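## Task

The same job in the green crate: the slip sheet lies flat on that crate's floor and the heat sink stands on it, fins up, without using grip50 on the heat sink. Then put each tool back in its original slot, let go, and retreat well clear of the tools. Skipping any closing step costs points.

## Robot and tools

ROBOT. One arm ends in a tool changer with a flat face. Three tools hang in a stand: grip50 (small two-finger gripper), grip85 (larger gripper) and cup (suction). A locked tool is treated as part of the arm. Loose objects may occasionally get a small push from outside.

FRAME. All positions are in the scene frame, in metres: origin on the table top below the arm's base, +z up, +y to the left when facing along +x. The base may be slightly tilted, and the reported position can be off, more so at long reach. end_effector_position is always the centre of the changer face, tool or not; the face's own z axis points out, away from the arm. Tool points, in mm along face x, y, z: grip50 grip point (0, -25, 180); grip85 grip point (0, 0, 173) when closed, 13 mm closer to the face when fully open; cup rim centre (0, 0, 175). Both grippers close along face x.

THE 15-NUMBER ROW (used by both execute_actions and move). Order: x, y, z, qw, qx, qy, qz, lock, grip50_position, grip50_force_limit, grip50_speed, grip85_position, grip85_force_limit, grip85_speed, cup_suction. The first seven form an absolute pose for the changer face (metres, then a w-first unit quaternion), not an offset. Repeat the wanted quaternion in every row, since the reported one drifts. A pose farther than 0.6 m from the last reported position along any face axis is refused. The last eight numbers lie in [-1, 1]. lock: positive locks, negative unlocks, 0 keeps the previous command; each takes about 1 s. grip50_position: +1 open (50 mm), about -0.65 pads touch, -1 closes until stopped. grip85_position: +1 open (85 mm), about -0.8 pads touch, -1 closes until stopped. force_limit: -1 gives about 20 N per pad, +1 about 185 N (grip50) or 235 N (grip85). speed: -1 about 20 mm/s, +1 about 150 mm/s. cup_suction above 0.01 is on, 0.01 or less off and vents. Gripper and cup values only act when tool_id names that tool and it is ready.

TOOLS (calls).
execute_actions {"actions": [...], "pictures": bool}: the list holds zero or one item. Empty list: just report the state. {"rows": [[15 numbers], ...], "steps": n}: 1 to 15 rows, n up to 15 steps of 1/30 s; one row per step, the last repeated. {"steps": n} alone: wait until n steps (max 300) have passed since the previous result, reply time included. Each step the commanded pose is clipped to within 70 mm and 16 degrees of the measured pose, so long targets need several calls; after the action the arm keeps going only to the last clipped pose.
move {"target": row, "speed": m/s}: straight path of the changer face from its current pose to the absolute target, 0.002 to 0.5 m/s (default 0.25), turning at up to twice that in rad/s, lasting 0.5 to 10 s (cut off at 10 s). It does not avoid obstacles and can overshoot the speed, especially near full reach. Its result adds a move: line with the ending (done, off_target, moving, held, fault), any limits (paced = pose clipped; held = some steps blocked) and the distance left to the target.
wait {"seconds": 0 to 10}: let time run with no new command.
zoom_image {"camera", "region": [x0, y0, x1, y1]}: pixel box of the latest image, at most 504 by 504. Cameras: cam_head_left, cam_head_right, cam_high, cam_low (896x504), cam_wrist (504x504 fisheye).


RESULT LINES. State gives the face pose, tool_id (grip50, grip85, cup, none), plate_near, locked, unlocked, in_stand, unlock_refused, and per-tool readings (n/a until the tool is ready). object_status: 0 moving, 1 blocked while opening, 2 blocked while closing (a real grip), 3 reached the commanded position or pads met (also possible with thin items). position_measured: about 3 is fully open; grip50 opening in mm is roughly (250 - value) x 0.202; grip85 counts 78 = 60 mm, 130 = 40 mm, 180 = 20 mm, 230 = closed. cup_suction_measured near 1 means strong vacuum; cup_part_present turns 1 at 0.50 and off below 0.45. pose unreachable and HELD mark commands altered or blocked by the clearance check. Hand target is where the controller is currently driving. MOTOR HOT warns before an over-temperature stop.

TAKING AND RETURNING TOOLS. Bring the face flat onto the tool's plate, within about 1 mm of its centre and about 1 degree of tilt or twist, with the face's -y axis pointing toward the open side of the fork. When plate_near is 1, lock and wait for locked = 1; the tool then starts up (a gripper closes, then opens fully, dropping anything between its fingers). To remove: raise 10 to 30 mm (about 20), slide at least 110 mm toward face -y out of the fork, then lift. Return along the reverse path; when in_stand is 1, stay still, unlock, and wait for unlocked = 1. Unlocking anywhere else is refused. Fork arms sit 40 to 70 mm either side of slot centre along face x, reach 45 mm toward the open side, and their tops are 18 mm under a hung plate's face; slots are 180 mm apart. The changer is 63 mm wide, with parts sticking out 46 mm on its -y side and 58 mm on its +y side.

GRASPING. Set position -1 and keep it; confirm object_status 2. Any position change of 0.01 or more resets the status and counts as a new command. With the cup, turn suction on and seat the whole rim on a smooth flat face away from edges or holes; it pulls the object up to 12 mm closer. Release by setting down, suction off, and rising 15 mm. Unlocking the cup drops what it holds.

AVOID. The arm is stiff: pressing even slightly past contact can trip a fault (150 N external force or joint torque limits of 150 N m for the first three joints, 37.6 N m for the wrist joints, held weight included), stopping the arm for 10 s. Move slowly near contact, don't drop, slam or shove things, never knock anything off the table, and don't linger holding heavy loads (motor heat).

Each tool is called after "Call:" in YAML: its name, and indented under it one key for each argument.

## Session

Call:
execute_actions:
  actions: []

Scene clock: 0.00 s of 12600.00 s.
end_effector_position=(+0.5039, +0.0238, +0.5017) locked=0 unlocked=1 plate_near=0 in_stand=0 unlock_refused=0 tool_id=none grip50_position_measured=n/a grip50_object_status=n/a grip85_position_measured=n/a grip85_object_status=n/a cup_suction_measured=n/a cup_part_present=n/a end_effector_quat_wxyz=(-0.006, +0.690, +0.724, -0.004)
Joint positions: [ 0.26   0.134  0.191 -0.003 -1.631 -0.262]
Joint velocities: [ 0.     0.    -0.     0.001  0.    -0.001]
Hand target: +0.504, +0.024, +0.502; -0.006, +0.690, +0.724, -0.004
camera_calibration (this result's frames):
cam_wrist: T_world_to_cam=[[-0.0777722, 0.996642, -0.0256292, 0.0256185], [0.955656, 0.0818484, 0.282881, -0.566803], [0.284029, -0.00249246, -0.958812, 0.389461], [0, 0, 0, 1]] pos_world=[0.433043, 0.0218301, 0.534415]

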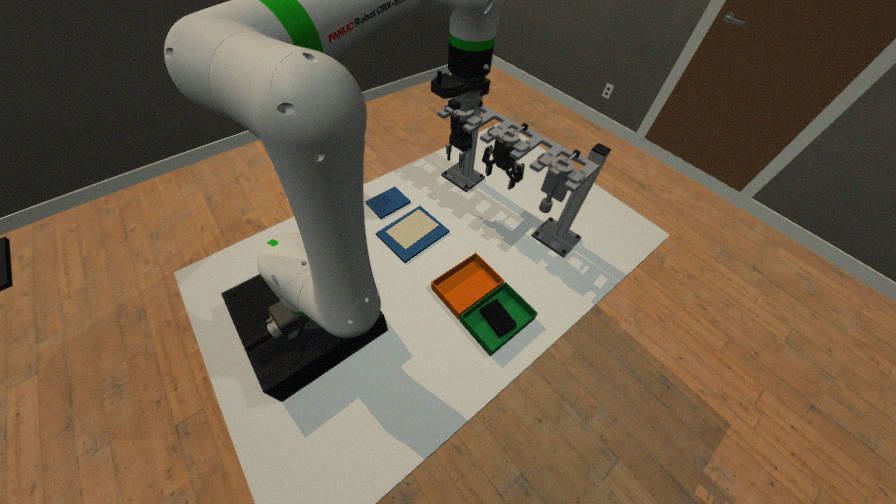

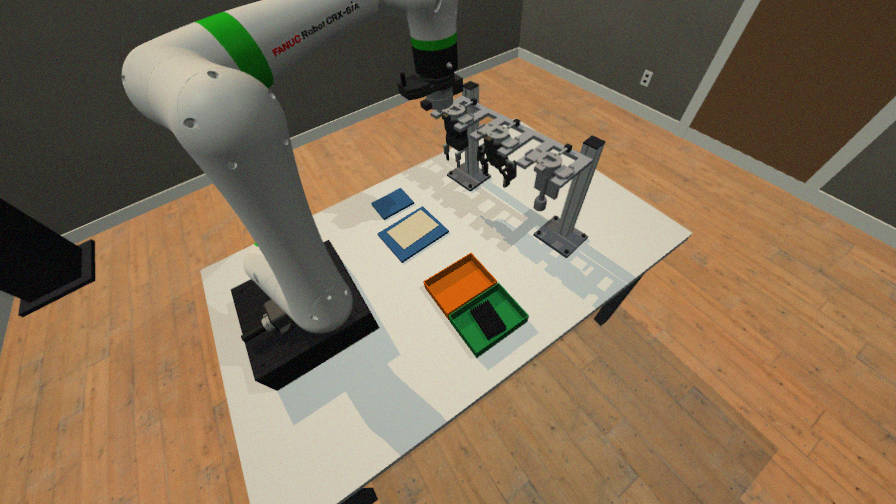

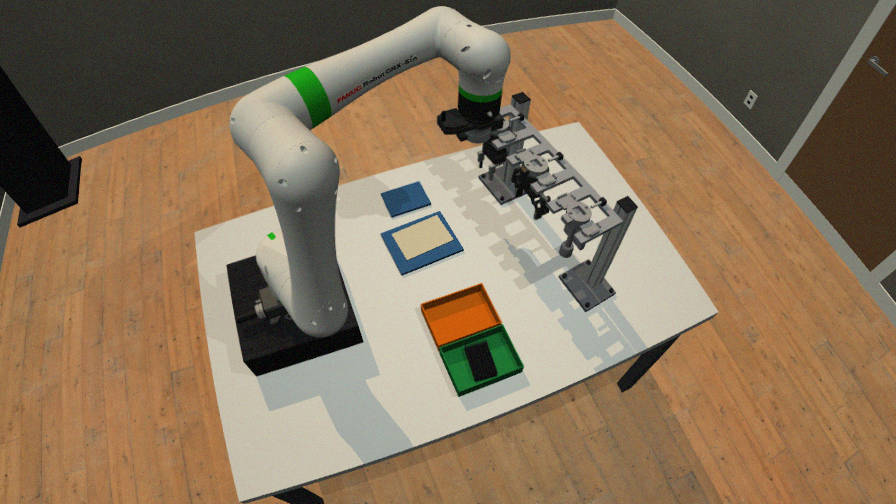

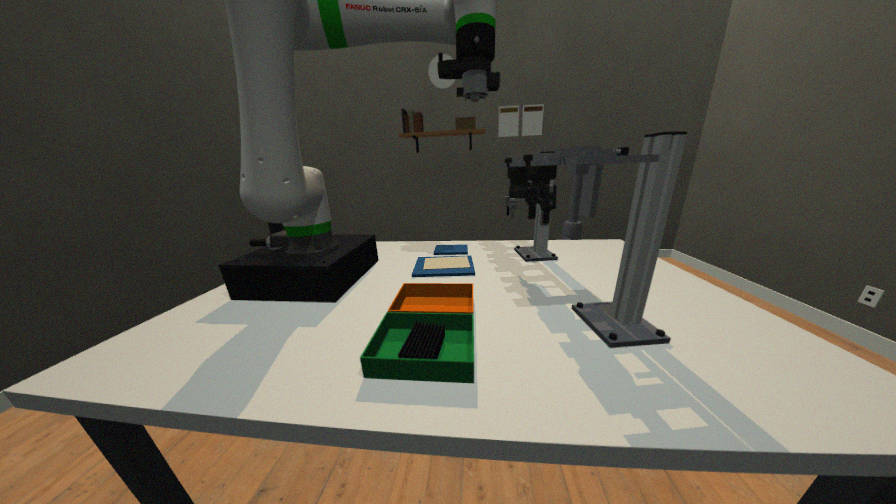

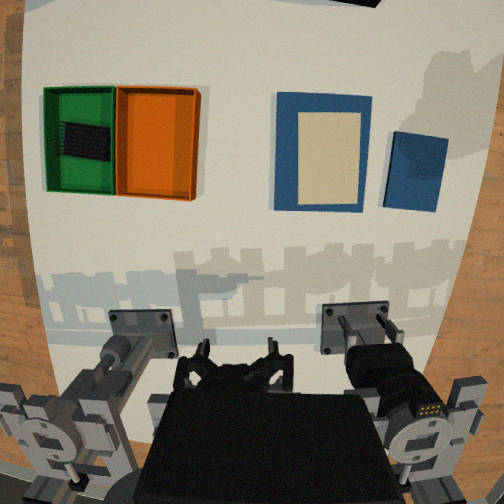

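Call:
move:
  target: [0.672,0.008,0.39,0,0.669,0.743,0,0,1,0,0,1,0,0,0]

Scene clock: 1.90 s of 12600.00 s.
end_effector_position=(+0.6716, +0.0073, +0.3896) locked=0 unlocked=1 plate_near=0 in_stand=0 unlock_refused=0 tool_id=none grip50_position_measured=n/a grip50_object_status=n/a grip85_position_measured=n/a grip85_object_status=n/a cup_suction_measured=n/a cup_part_present=n/a end_effector_quat_wxyz=(+0.000, +0.669, +0.743, +0.000)
Joint positions: [ 0.158  0.579  0.524  0.002 -1.506 -0.103]
Joint velocities: [-0.     0.003  0.004 -0.003 -0.001 -0.001]
Hand target: +0.672, +0.007, +0.390; -0.000, +0.669, +0.743, +0.000
Off the commanded pose: 0.001 m, 0 deg.
move: done
camera_calibration (this result's frames):
cam_wrist: T_world_to_cam=[[-0.134383, 0.990508, -0.0289154, 0.0916557], [0.945193, 0.136888, 0.296433, -0.692715], [0.297577, 0.0125048, -0.954616, 0.223444], [0, 0, 0, 1]] pos_world=[0.600574, 0.00124477, 0.421297]

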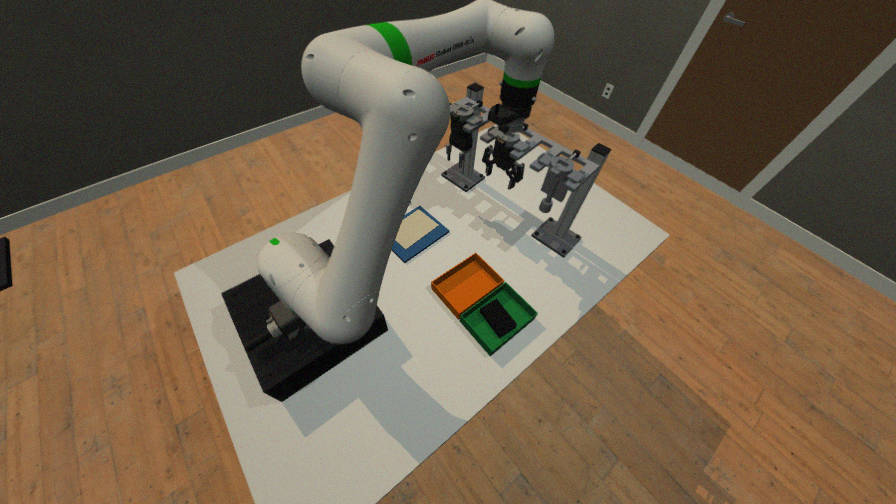

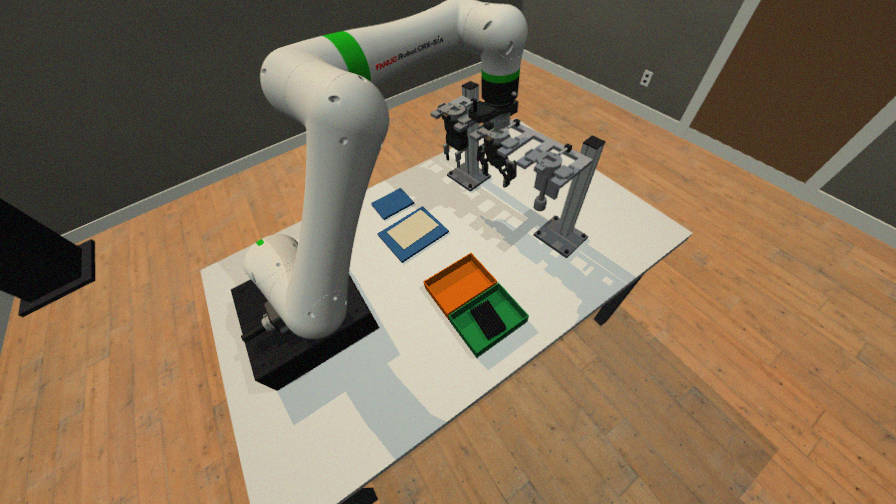

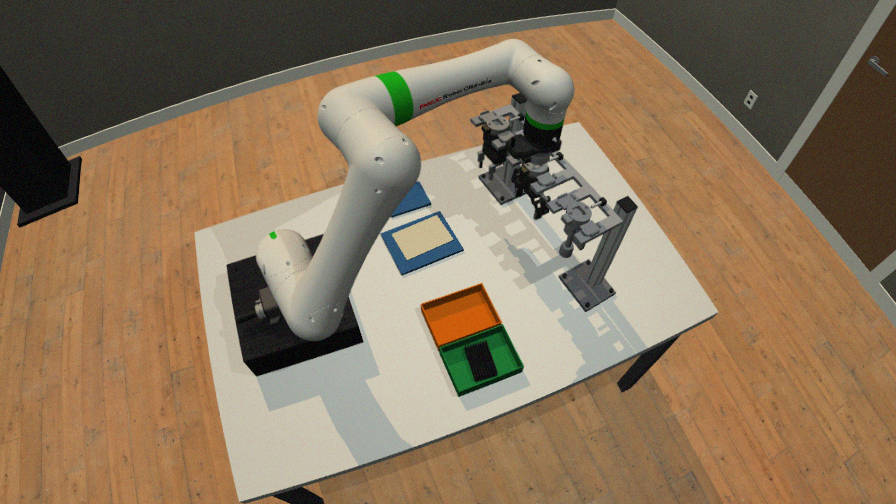

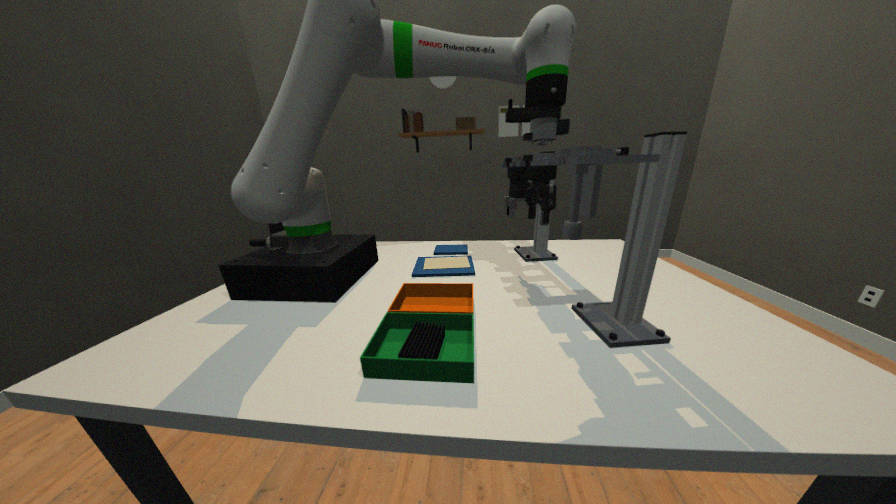

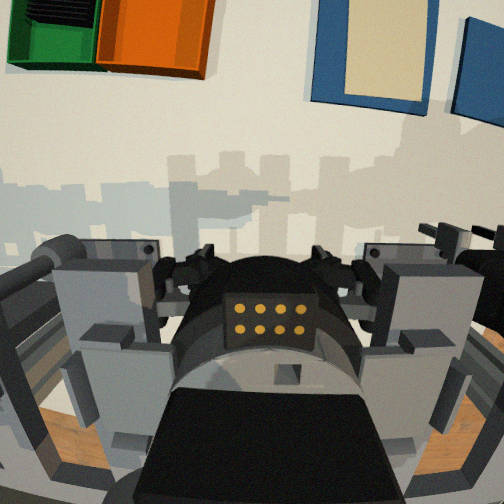

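Call:
move:
  target: [0.6748,0.0077,0.39,0,0.6756,0.7373,0,0,1,0,0,1,0,0,0]

Call:
zoom_image:
  camera: "cam_wrist"
  region: [0,200,504,504]

Scene clock: 4.10 s of 12600.00 s.
end_effector_position=(+0.6748, +0.0078, +0.3900) locked=0 unlocked=1 plate_near=0 in_stand=0 unlock_refused=0 tool_id=none grip50_position_measured=n/a grip50_object_status=n/a grip85_position_measured=n/a grip85_object_status=n/a cup_suction_measured=n/a cup_part_present=n/a end_effector_quat_wxyz=(-0.000, +0.676, +0.737, +0.000)
Joint positions: [ 0.158  0.588  0.539  0.002 -1.512 -0.12 ]
Joint velocities: [-0.     0.001  0.001  0.002 -0.    -0.002]
Hand target: +0.675, +0.008, +0.390; -0.000, +0.676, +0.737, +0.000
Off the commanded pose: 0.000 m, 0 deg.
move: done
camera_calibration (this result's frames):
cam_wrist: T_world_to_cam=[[-0.117442, 0.992669, -0.0285438, 0.0800238], [0.947519, 0.120614, 0.296074, -0.697145], [0.297346, 0.00772572, -0.954739, 0.223043], [0, 0, 0, 1]] pos_world=[0.603635, 0.00292509, 0.421638]

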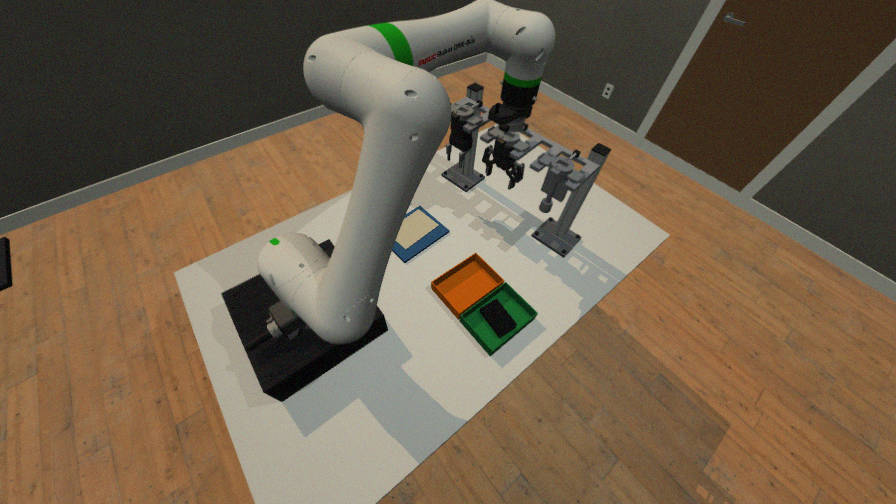

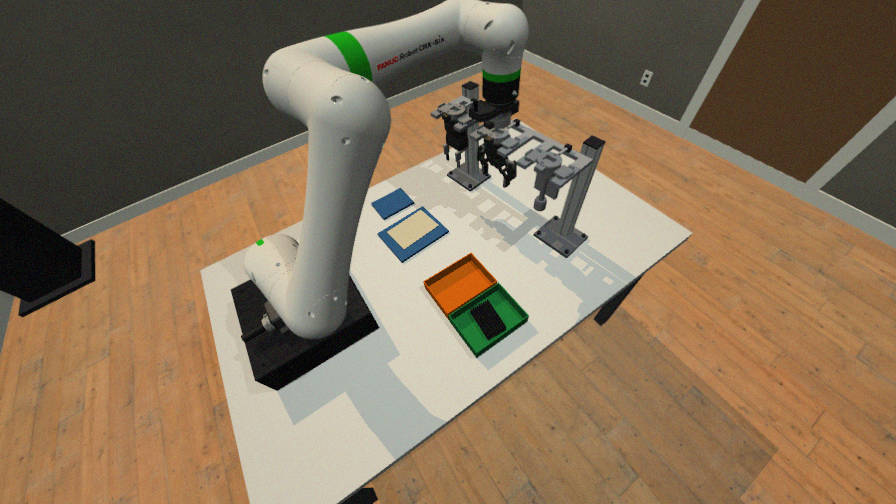

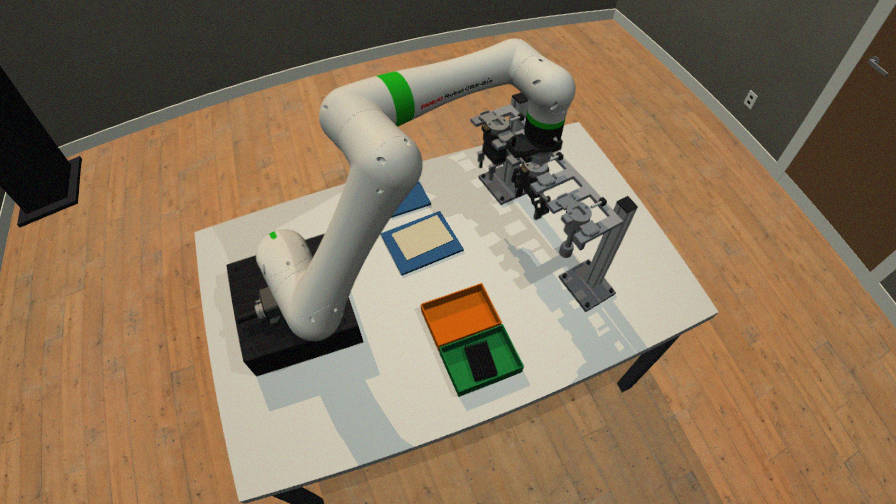

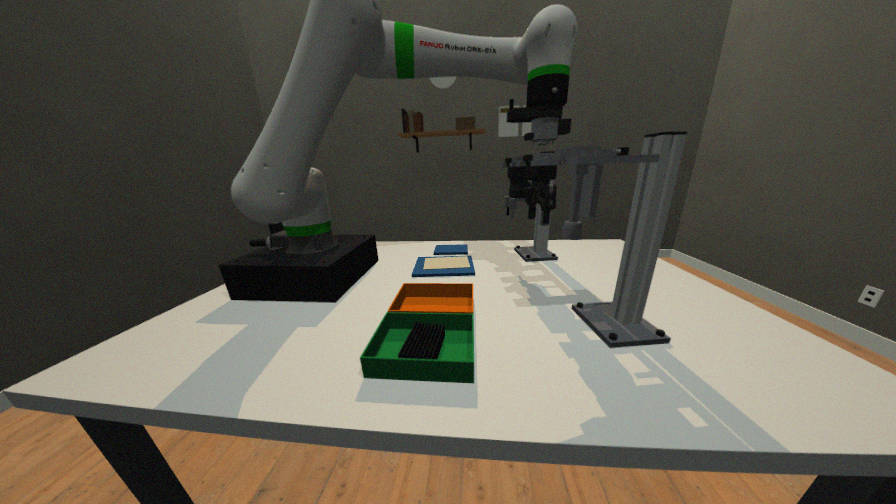

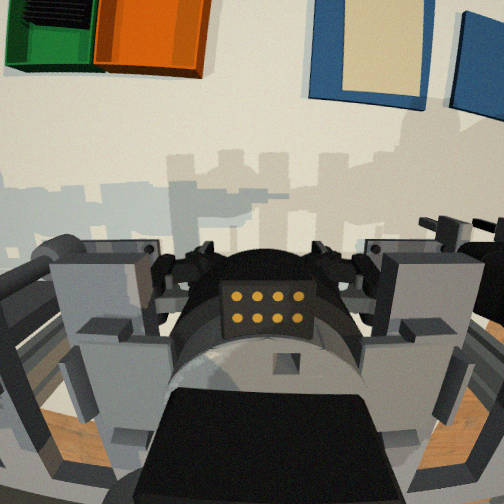

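Region (0, 200, 504, 504) of cam_wrist's 504x504 image, scaled by 1.000; it fills the top 304 rows of this view, and the rest is white.

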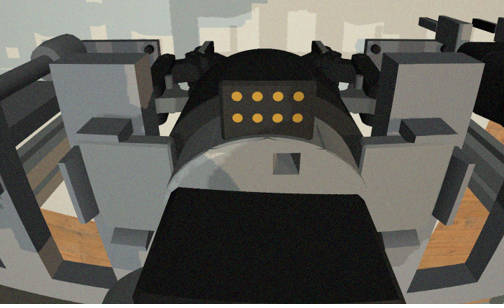

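Call:
move:
  target: [0.6748,0.0083,0.374,0,0.6639,0.7478,0,0,1,0,0,1,0,0,0]
  speed: 0.04

Scene clock: 5.83 s of 12600.00 s.
end_effector_position=(+0.6747, +0.0082, +0.3740) locked=0 unlocked=1 plate_near=0 in_stand=0 unlock_refused=0 tool_id=none grip50_position_measured=n/a grip50_object_status=n/a grip85_position_measured=n/a grip85_object_status=n/a cup_suction_measured=n/a cup_part_present=n/a end_effector_quat_wxyz=(+0.000, +0.664, +0.748, +0.000)
Joint positions: [ 0.158  0.591  0.507  0.002 -1.477 -0.089]
Joint velocities: [ 0.001 -0.001 -0.002 -0.     0.001  0.002]
Hand target: +0.675, +0.008, +0.374; +0.000, +0.664, +0.748, -0.000
Off the commanded pose: 0.000 m, 0 deg.
move: done
camera_calibration (this result's frames):
cam_wrist: T_world_to_cam=[[-0.148319, 0.988518, -0.0288613, 0.100082], [0.943272, 0.150176, 0.296117, -0.689841], [0.297051, 0.0166957, -0.954716, 0.207985], [0, 0, 0, 1]] pos_world=[0.60377, 0.00119191, 0.405729]

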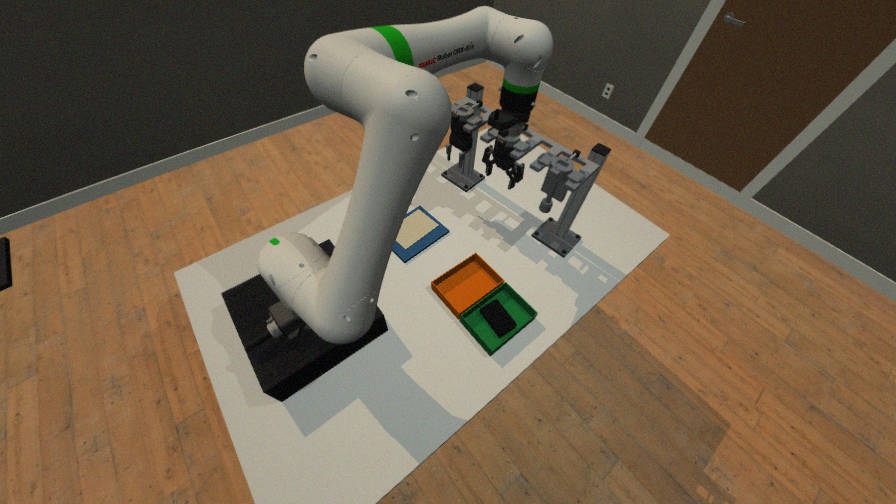

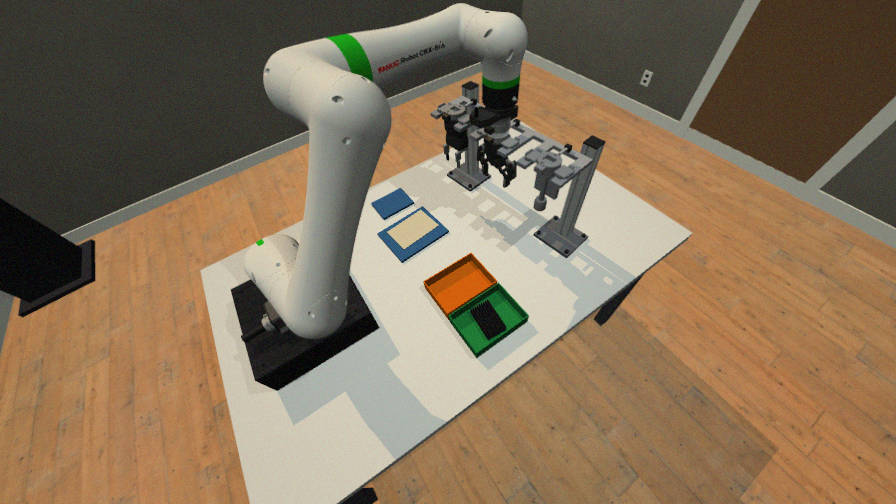

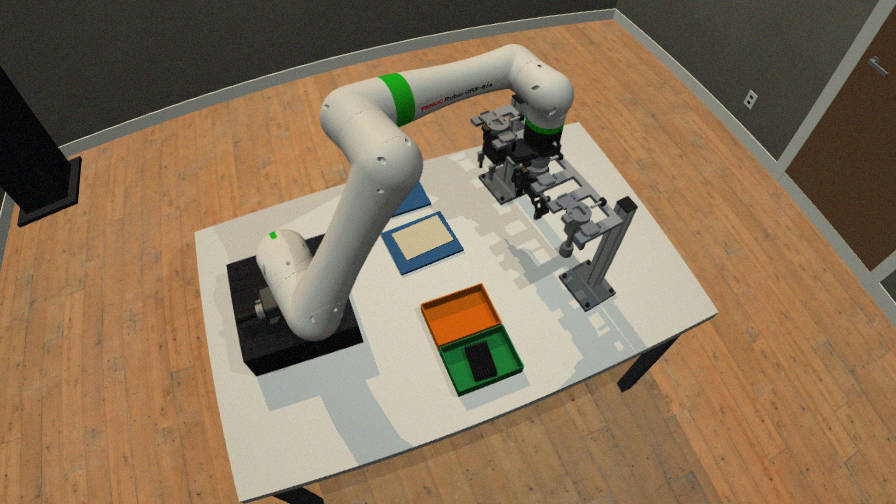

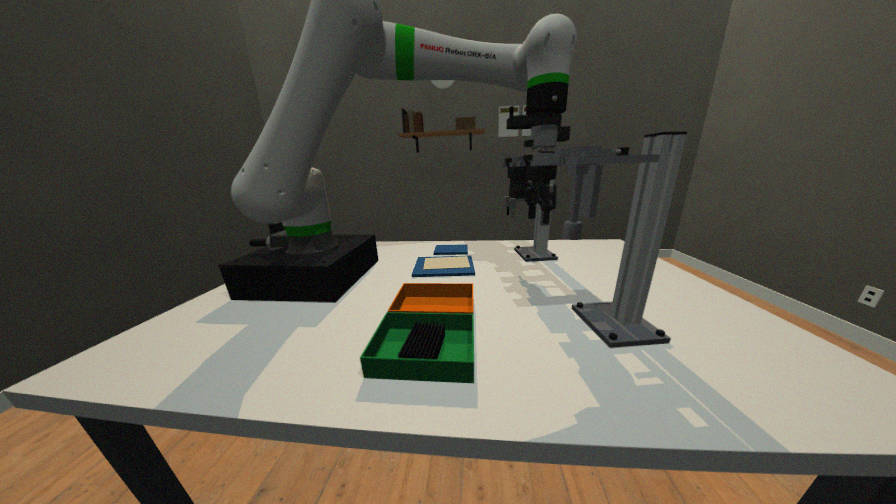

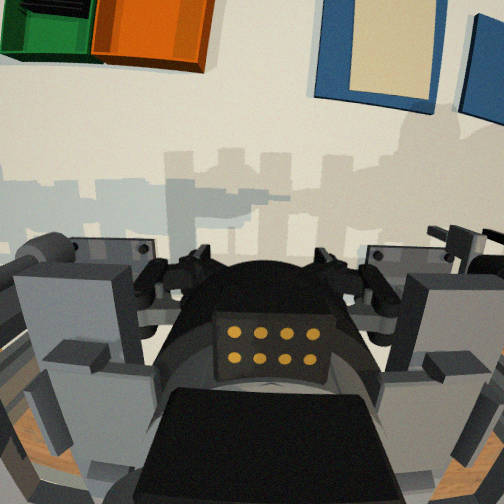

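Call:
move:
  target: [0.6748,0.0089,0.3605,0,0.6613,0.7501,0,0,1,0,0,1,0,0,0]
  speed: 0.01

Call:
execute_actions:
  actions:
    - {"rows":[[0.6748,0.0089,0.3594,0,0.6613,0.7501,0,0,1,0,0,1,0,0,0]]}
  pictures: false

Scene clock: 18.03 s of 12600.00 s.
end_effector_position=(+0.6752, +0.0083, +0.3685) locked=0 unlocked=1 plate_near=0 in_stand=0 unlock_refused=0 tool_id=none grip50_position_measured=n/a grip50_object_status=n/a grip85_position_measured=n/a grip85_object_status=n/a cup_suction_measured=n/a cup_part_present=n/a end_effector_quat_wxyz=(+0.003, +0.662, +0.749, +0.001)
Joint positions: [ 0.159  0.591  0.493  0.005 -1.458 -0.085]
Joint velocities: [-0.    -0.    -0.    -0.001  0.    -0.   ]
Hand target: +0.675, +0.008, +0.368; +0.002, +0.662, +0.749, +0.001
Off the commanded pose: 0.008 m, 0 deg.
FORCE FAULT: contact force on the arm reached its limit, and the arm stopped for 10 seconds. The contact can be on any part of the arm, not only on its tool. The arm's remaining commands of this call were not run. The arm holds still and accepts commands again. Move the arm away from the contact; if what it grips holds it there, let go first. Pushing or pulling that hard again can fault the arm again.
move: fault
camera_calibration (this result's frames):
cam_wrist: T_world_to_cam=[[-0.153079, 0.987729, -0.0309655, 0.103936], [0.940817, 0.155253, 0.301263, -0.688939], [0.302373, 0.016984, -0.953038, 0.198379], [0, 0, 0, 1]] pos_world=[0.604092, 0.000929639, 0.399833]

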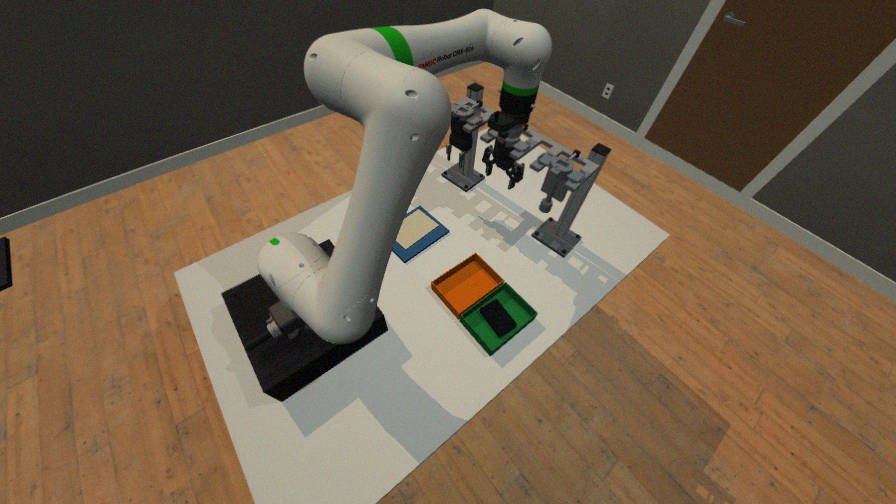

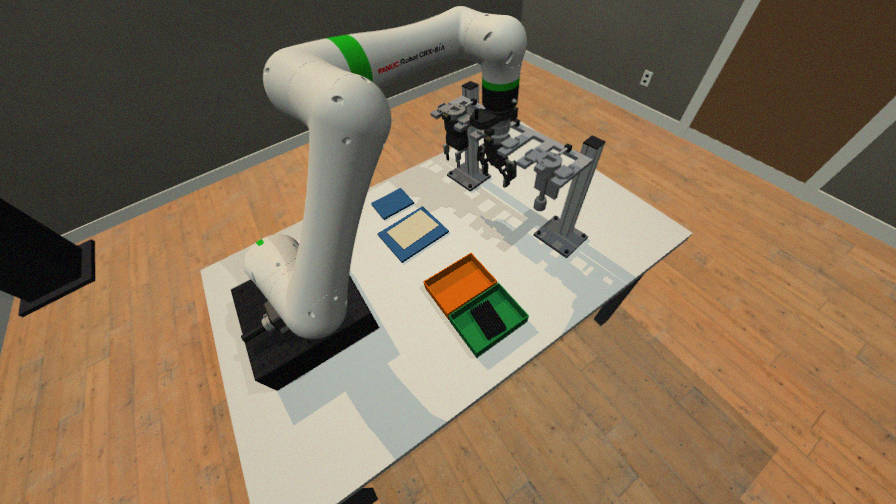

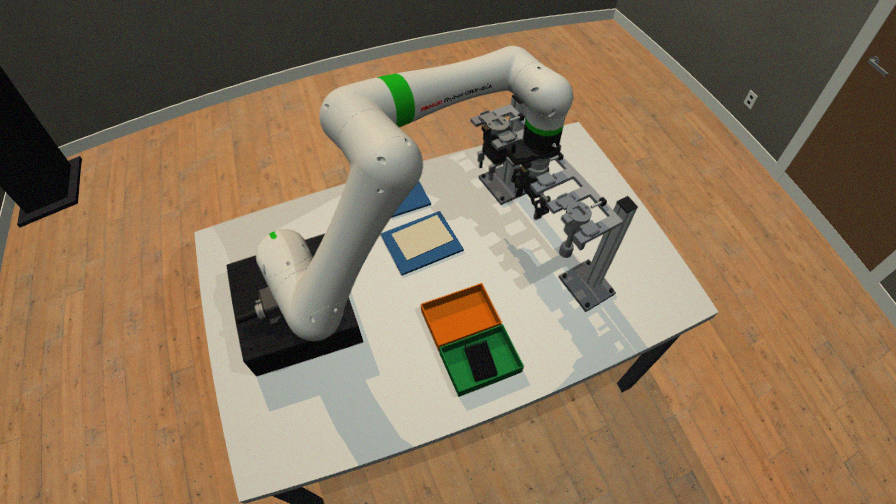

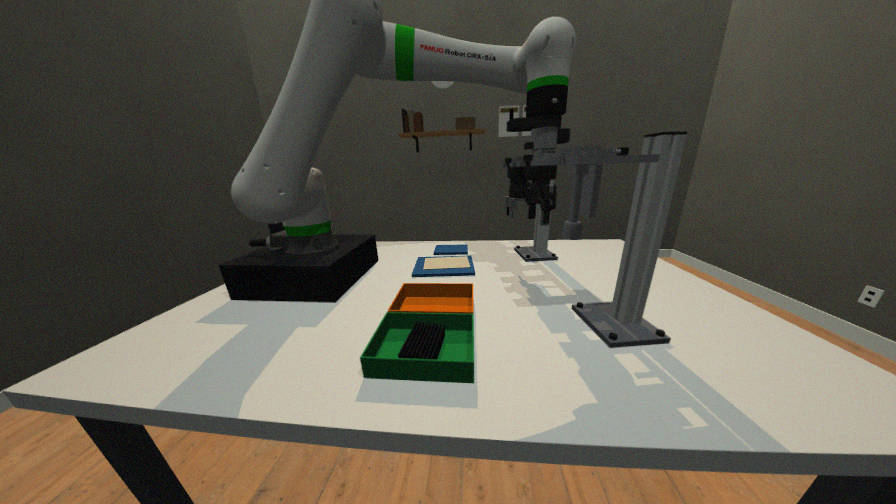

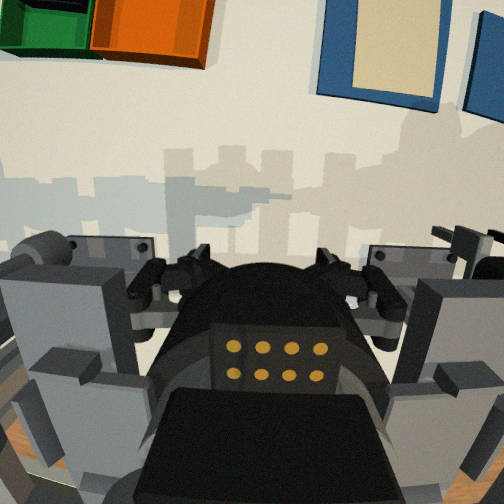

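not run: a fault stop came before this call.

Call:
move:
  target: [0.6755,0.0095,0.372,0,0.6613,0.7501,0,0,1,0,0,1,0,0,0]
  speed: 0.01

Call:
zoom_image:
  camera: "cam_wrist"
  region: [120,280,420,504]

Call:
zoom_image:
  camera: "cam_low"
  region: [500,120,590,170]

Call:
zoom_image:
  camera: "cam_high"
  region: [500,135,590,195]

Scene clock: 21.07 s of 12600.00 s.
end_effector_position=(+0.6755, +0.0095, +0.3720) locked=0 unlocked=1 plate_near=0 in_stand=0 unlock_refused=0 tool_id=none grip50_position_measured=n/a grip50_object_status=n/a grip85_position_measured=n/a grip85_object_status=n/a cup_suction_measured=n/a cup_part_present=n/a end_effector_quat_wxyz=(+0.000, +0.661, +0.750, +0.000)
Joint positions: [ 0.16   0.594  0.507  0.002 -1.473 -0.084]
Joint velocities: [ 0.     0.001  0.001 -0.002 -0.001  0.002]
Hand target: +0.676, +0.010, +0.372; -0.000, +0.661, +0.750, +0.000
Off the commanded pose: 0.000 m, 0 deg.
move: done
camera_calibration (this result's frames):
cam_wrist: T_world_to_cam=[[-0.155423, 0.987427, -0.0288395, 0.10369], [0.942173, 0.156948, 0.296105, -0.689471], [0.296909, 0.0188497, -0.95472, 0.205839], [0, 0, 0, 1]] pos_world=[0.604601, 0.00194432, 0.403665]

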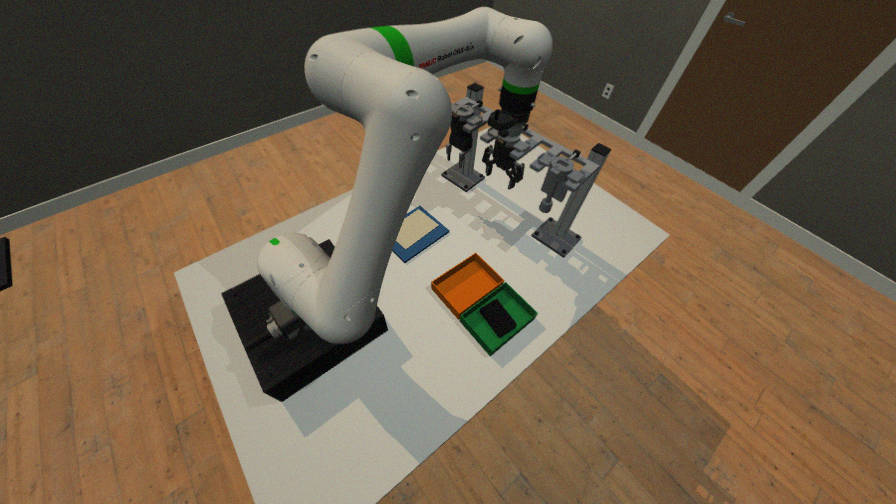

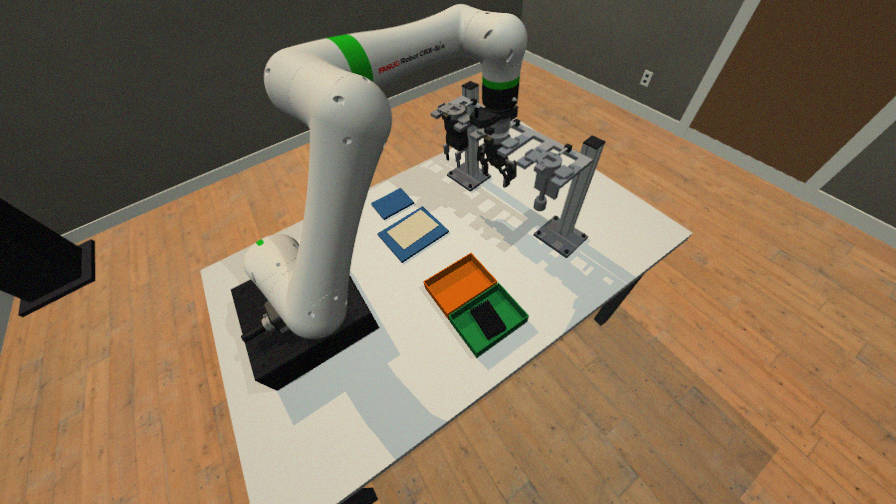

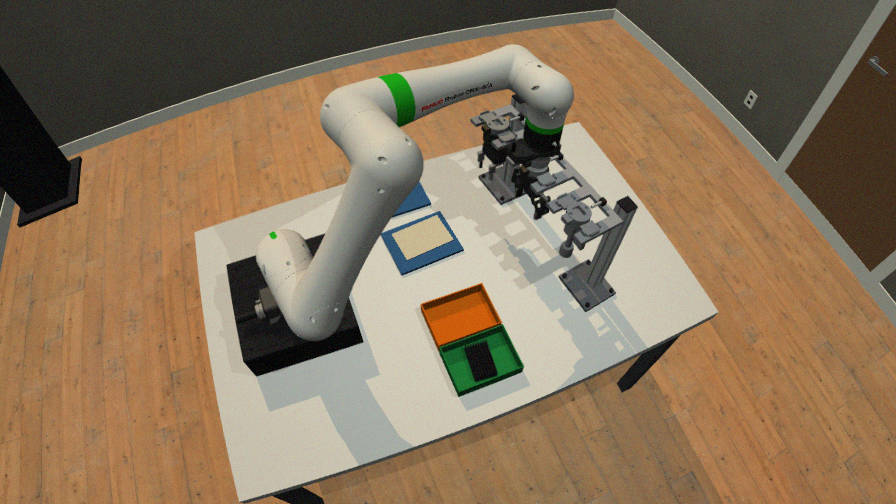

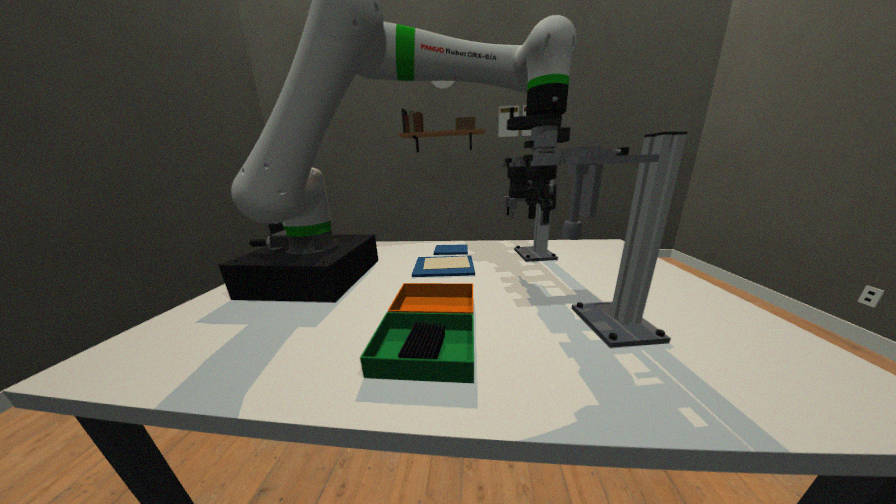

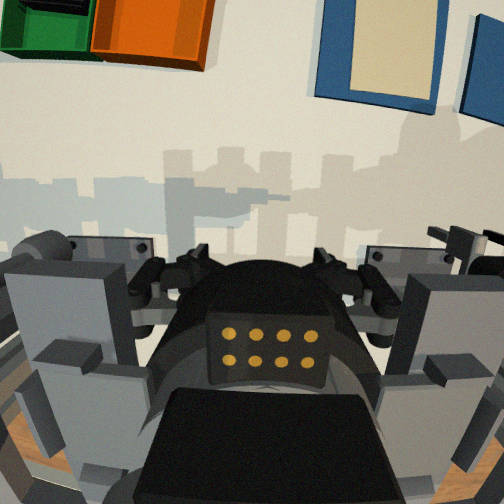

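Region (120, 280, 420, 504) of cam_wrist's 504x504 image, scaled by 1.680, with more detail than that image has; it fills the top 376 rows of this view, and the rest is white.

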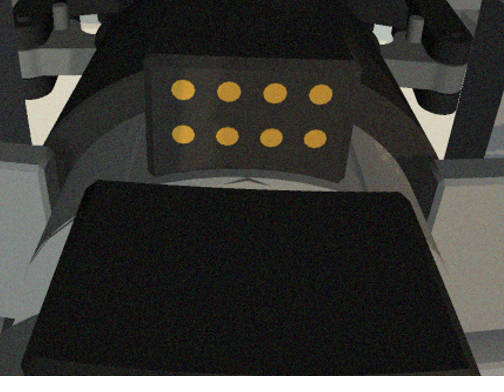

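Region (500, 120, 590, 170) of cam_low's 896x504 image, scaled by 5.600, with more detail than that image has.

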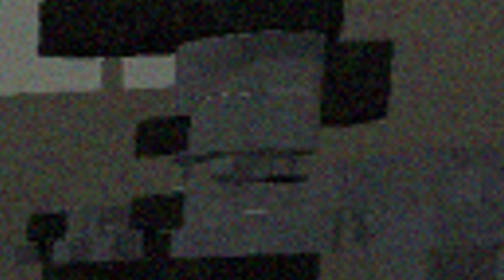

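Region (500, 135, 590, 195) of cam_high's 896x504 image, scaled by 5.600, with more detail than that image has.

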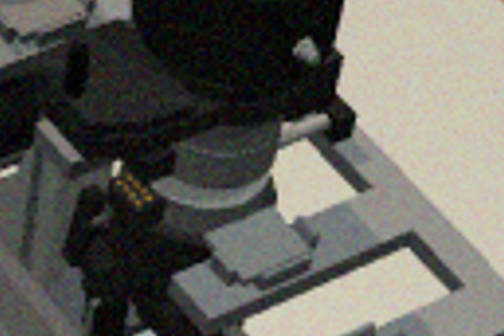

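Call:
execute_actions:
  actions:
    - {"rows":[[0.6756,0.0101,0.371,0,0.6574,0.7535,0,0,1,0,0,1,0,0,0]]}
  pictures: false

Call:
move:
  target: [0.6756,0.0101,0.3675,0,0.6574,0.7535,0,0,1,0,0,1,0,0,0]
  speed: 0.004

Scene clock: 22.57 s of 12600.00 s.
end_effector_position=(+0.6756, +0.0101, +0.3710) locked=0 unlocked=1 plate_near=0 in_stand=0 unlock_refused=0 tool_id=none grip50_position_measured=n/a grip50_object_status=n/a grip85_position_measured=n/a grip85_object_status=n/a cup_suction_measured=n/a cup_part_present=n/a end_effector_quat_wxyz=(+0.000, +0.657, +0.754, +0.000)
Joint positions: [ 0.161  0.594  0.505  0.002 -1.471 -0.074]
Joint velocities: [-0.001 -0.     0.001  0.001 -0.    -0.   ]
Hand target: +0.676, +0.010, +0.371; +0.000, +0.657, +0.754, -0.000
Off the commanded pose: 0.000 m, 0 deg.
Steps of this call (steps 1 to 30: nothing new was sent; steps 31 to 45: all 15 steps of this action). Readings (end_effector_position | what the end effector reports):
31: (+0.6755, +0.0095, +0.3720) | locked=0 unlocked=1 plate_near=0 in_stand=0 unlock_refused=0 tool_id=none grip50_position_measured=n/a grip50_object_status=n/a grip85_position_measured=n/a grip85_object_status=n/a cup_suction_measured=n/a cup_part_present=n/a
32: (+0.6756, +0.0097, +0.3719) | locked=0 unlocked=1 plate_near=0 in_stand=0 unlock_refused=0 tool_id=none grip50_position_measured=n/a grip50_object_status=n/a grip85_position_measured=n/a grip85_object_status=n/a cup_suction_measured=n/a cup_part_present=n/a
34: (+0.6757, +0.0100, +0.3714) | locked=0 unlocked=1 plate_near=0 in_stand=0 unlock_refused=0 tool_id=none grip50_position_measured=n/a grip50_object_status=n/a grip85_position_measured=n/a grip85_object_status=n/a cup_suction_measured=n/a cup_part_present=n/a
38: (+0.6756, +0.0101, +0.3711) | locked=0 unlocked=1 plate_near=0 in_stand=0 unlock_refused=0 tool_id=none grip50_position_measured=n/a grip50_object_status=n/a grip85_position_measured=n/a grip85_object_status=n/a cup_suction_measured=n/a cup_part_present=n/a
45: the state above

Scene clock: 23.90 s of 12600.00 s.
end_effector_position=(+0.6756, +0.0101, +0.3675) locked=0 unlocked=1 plate_near=0 in_stand=0 unlock_refused=0 tool_id=none grip50_position_measured=n/a grip50_object_status=n/a grip85_position_measured=n/a grip85_object_status=n/a cup_suction_measured=n/a cup_part_present=n/a end_effector_quat_wxyz=(-0.000, +0.657, +0.754, +0.000)
Joint positions: [ 0.161  0.595  0.499  0.002 -1.464 -0.074]
Joint velocities: [-0.     0.001 -0.     0.002  0.     0.   ]
Hand target: +0.676, +0.010, +0.368; +0.000, +0.657, +0.754, -0.000
Off the commanded pose: 0.000 m, 0 deg.
move: done
camera_calibration (this result's frames):
cam_wrist: T_world_to_cam=[[-0.165639, 0.985765, -0.0288175, 0.109868], [0.940501, 0.166689, 0.296095, -0.687272], [0.296684, 0.0219421, -0.954724, 0.201655], [0, 0, 0, 1]] pos_world=[0.604751, 0.00183193, 0.399189]

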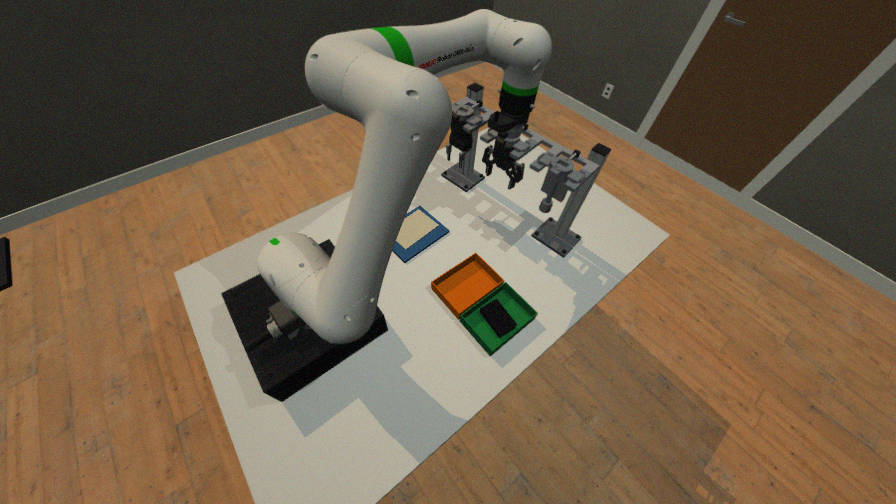

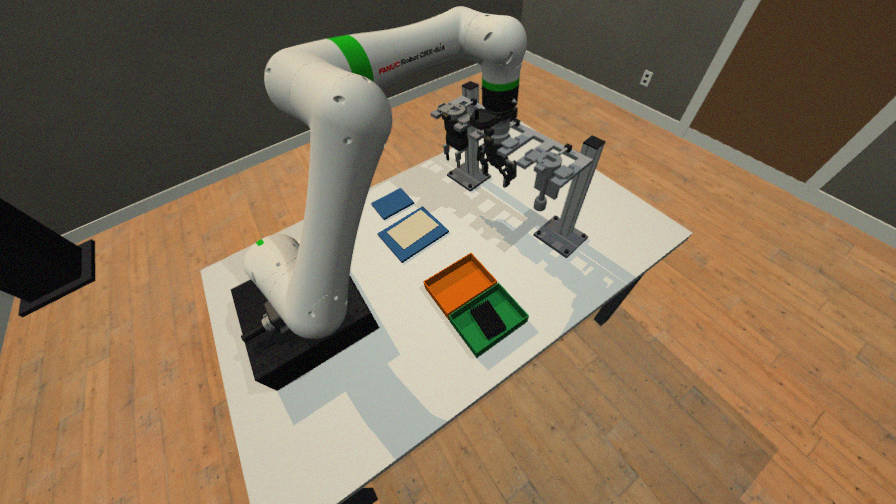

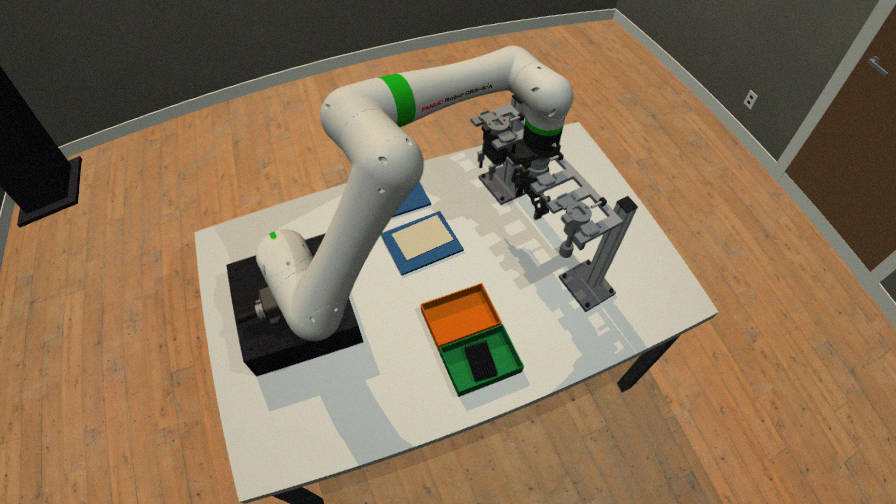

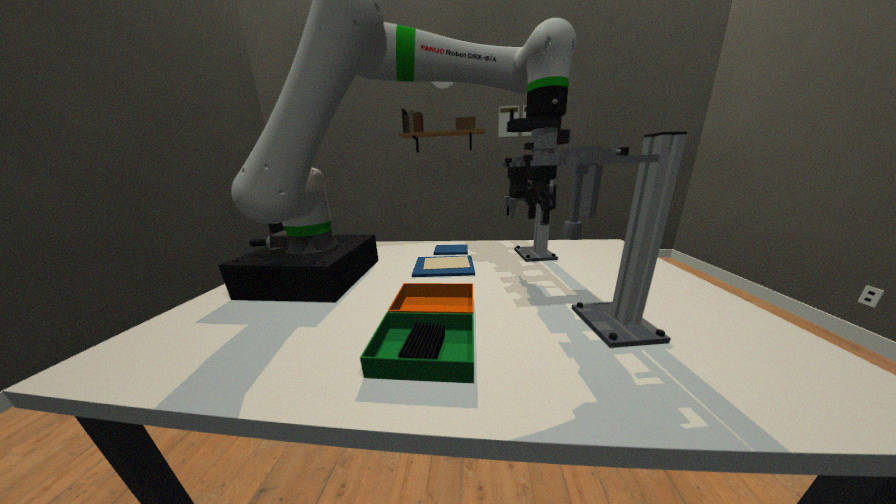

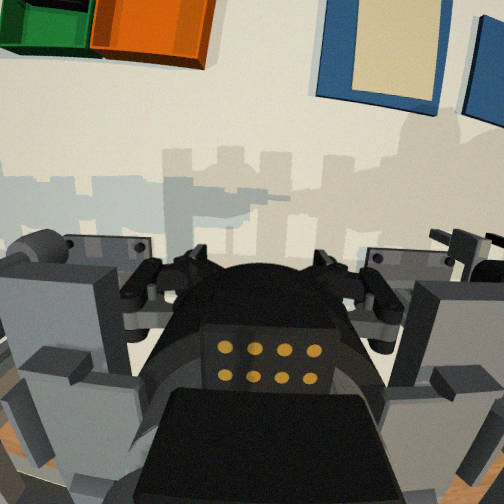

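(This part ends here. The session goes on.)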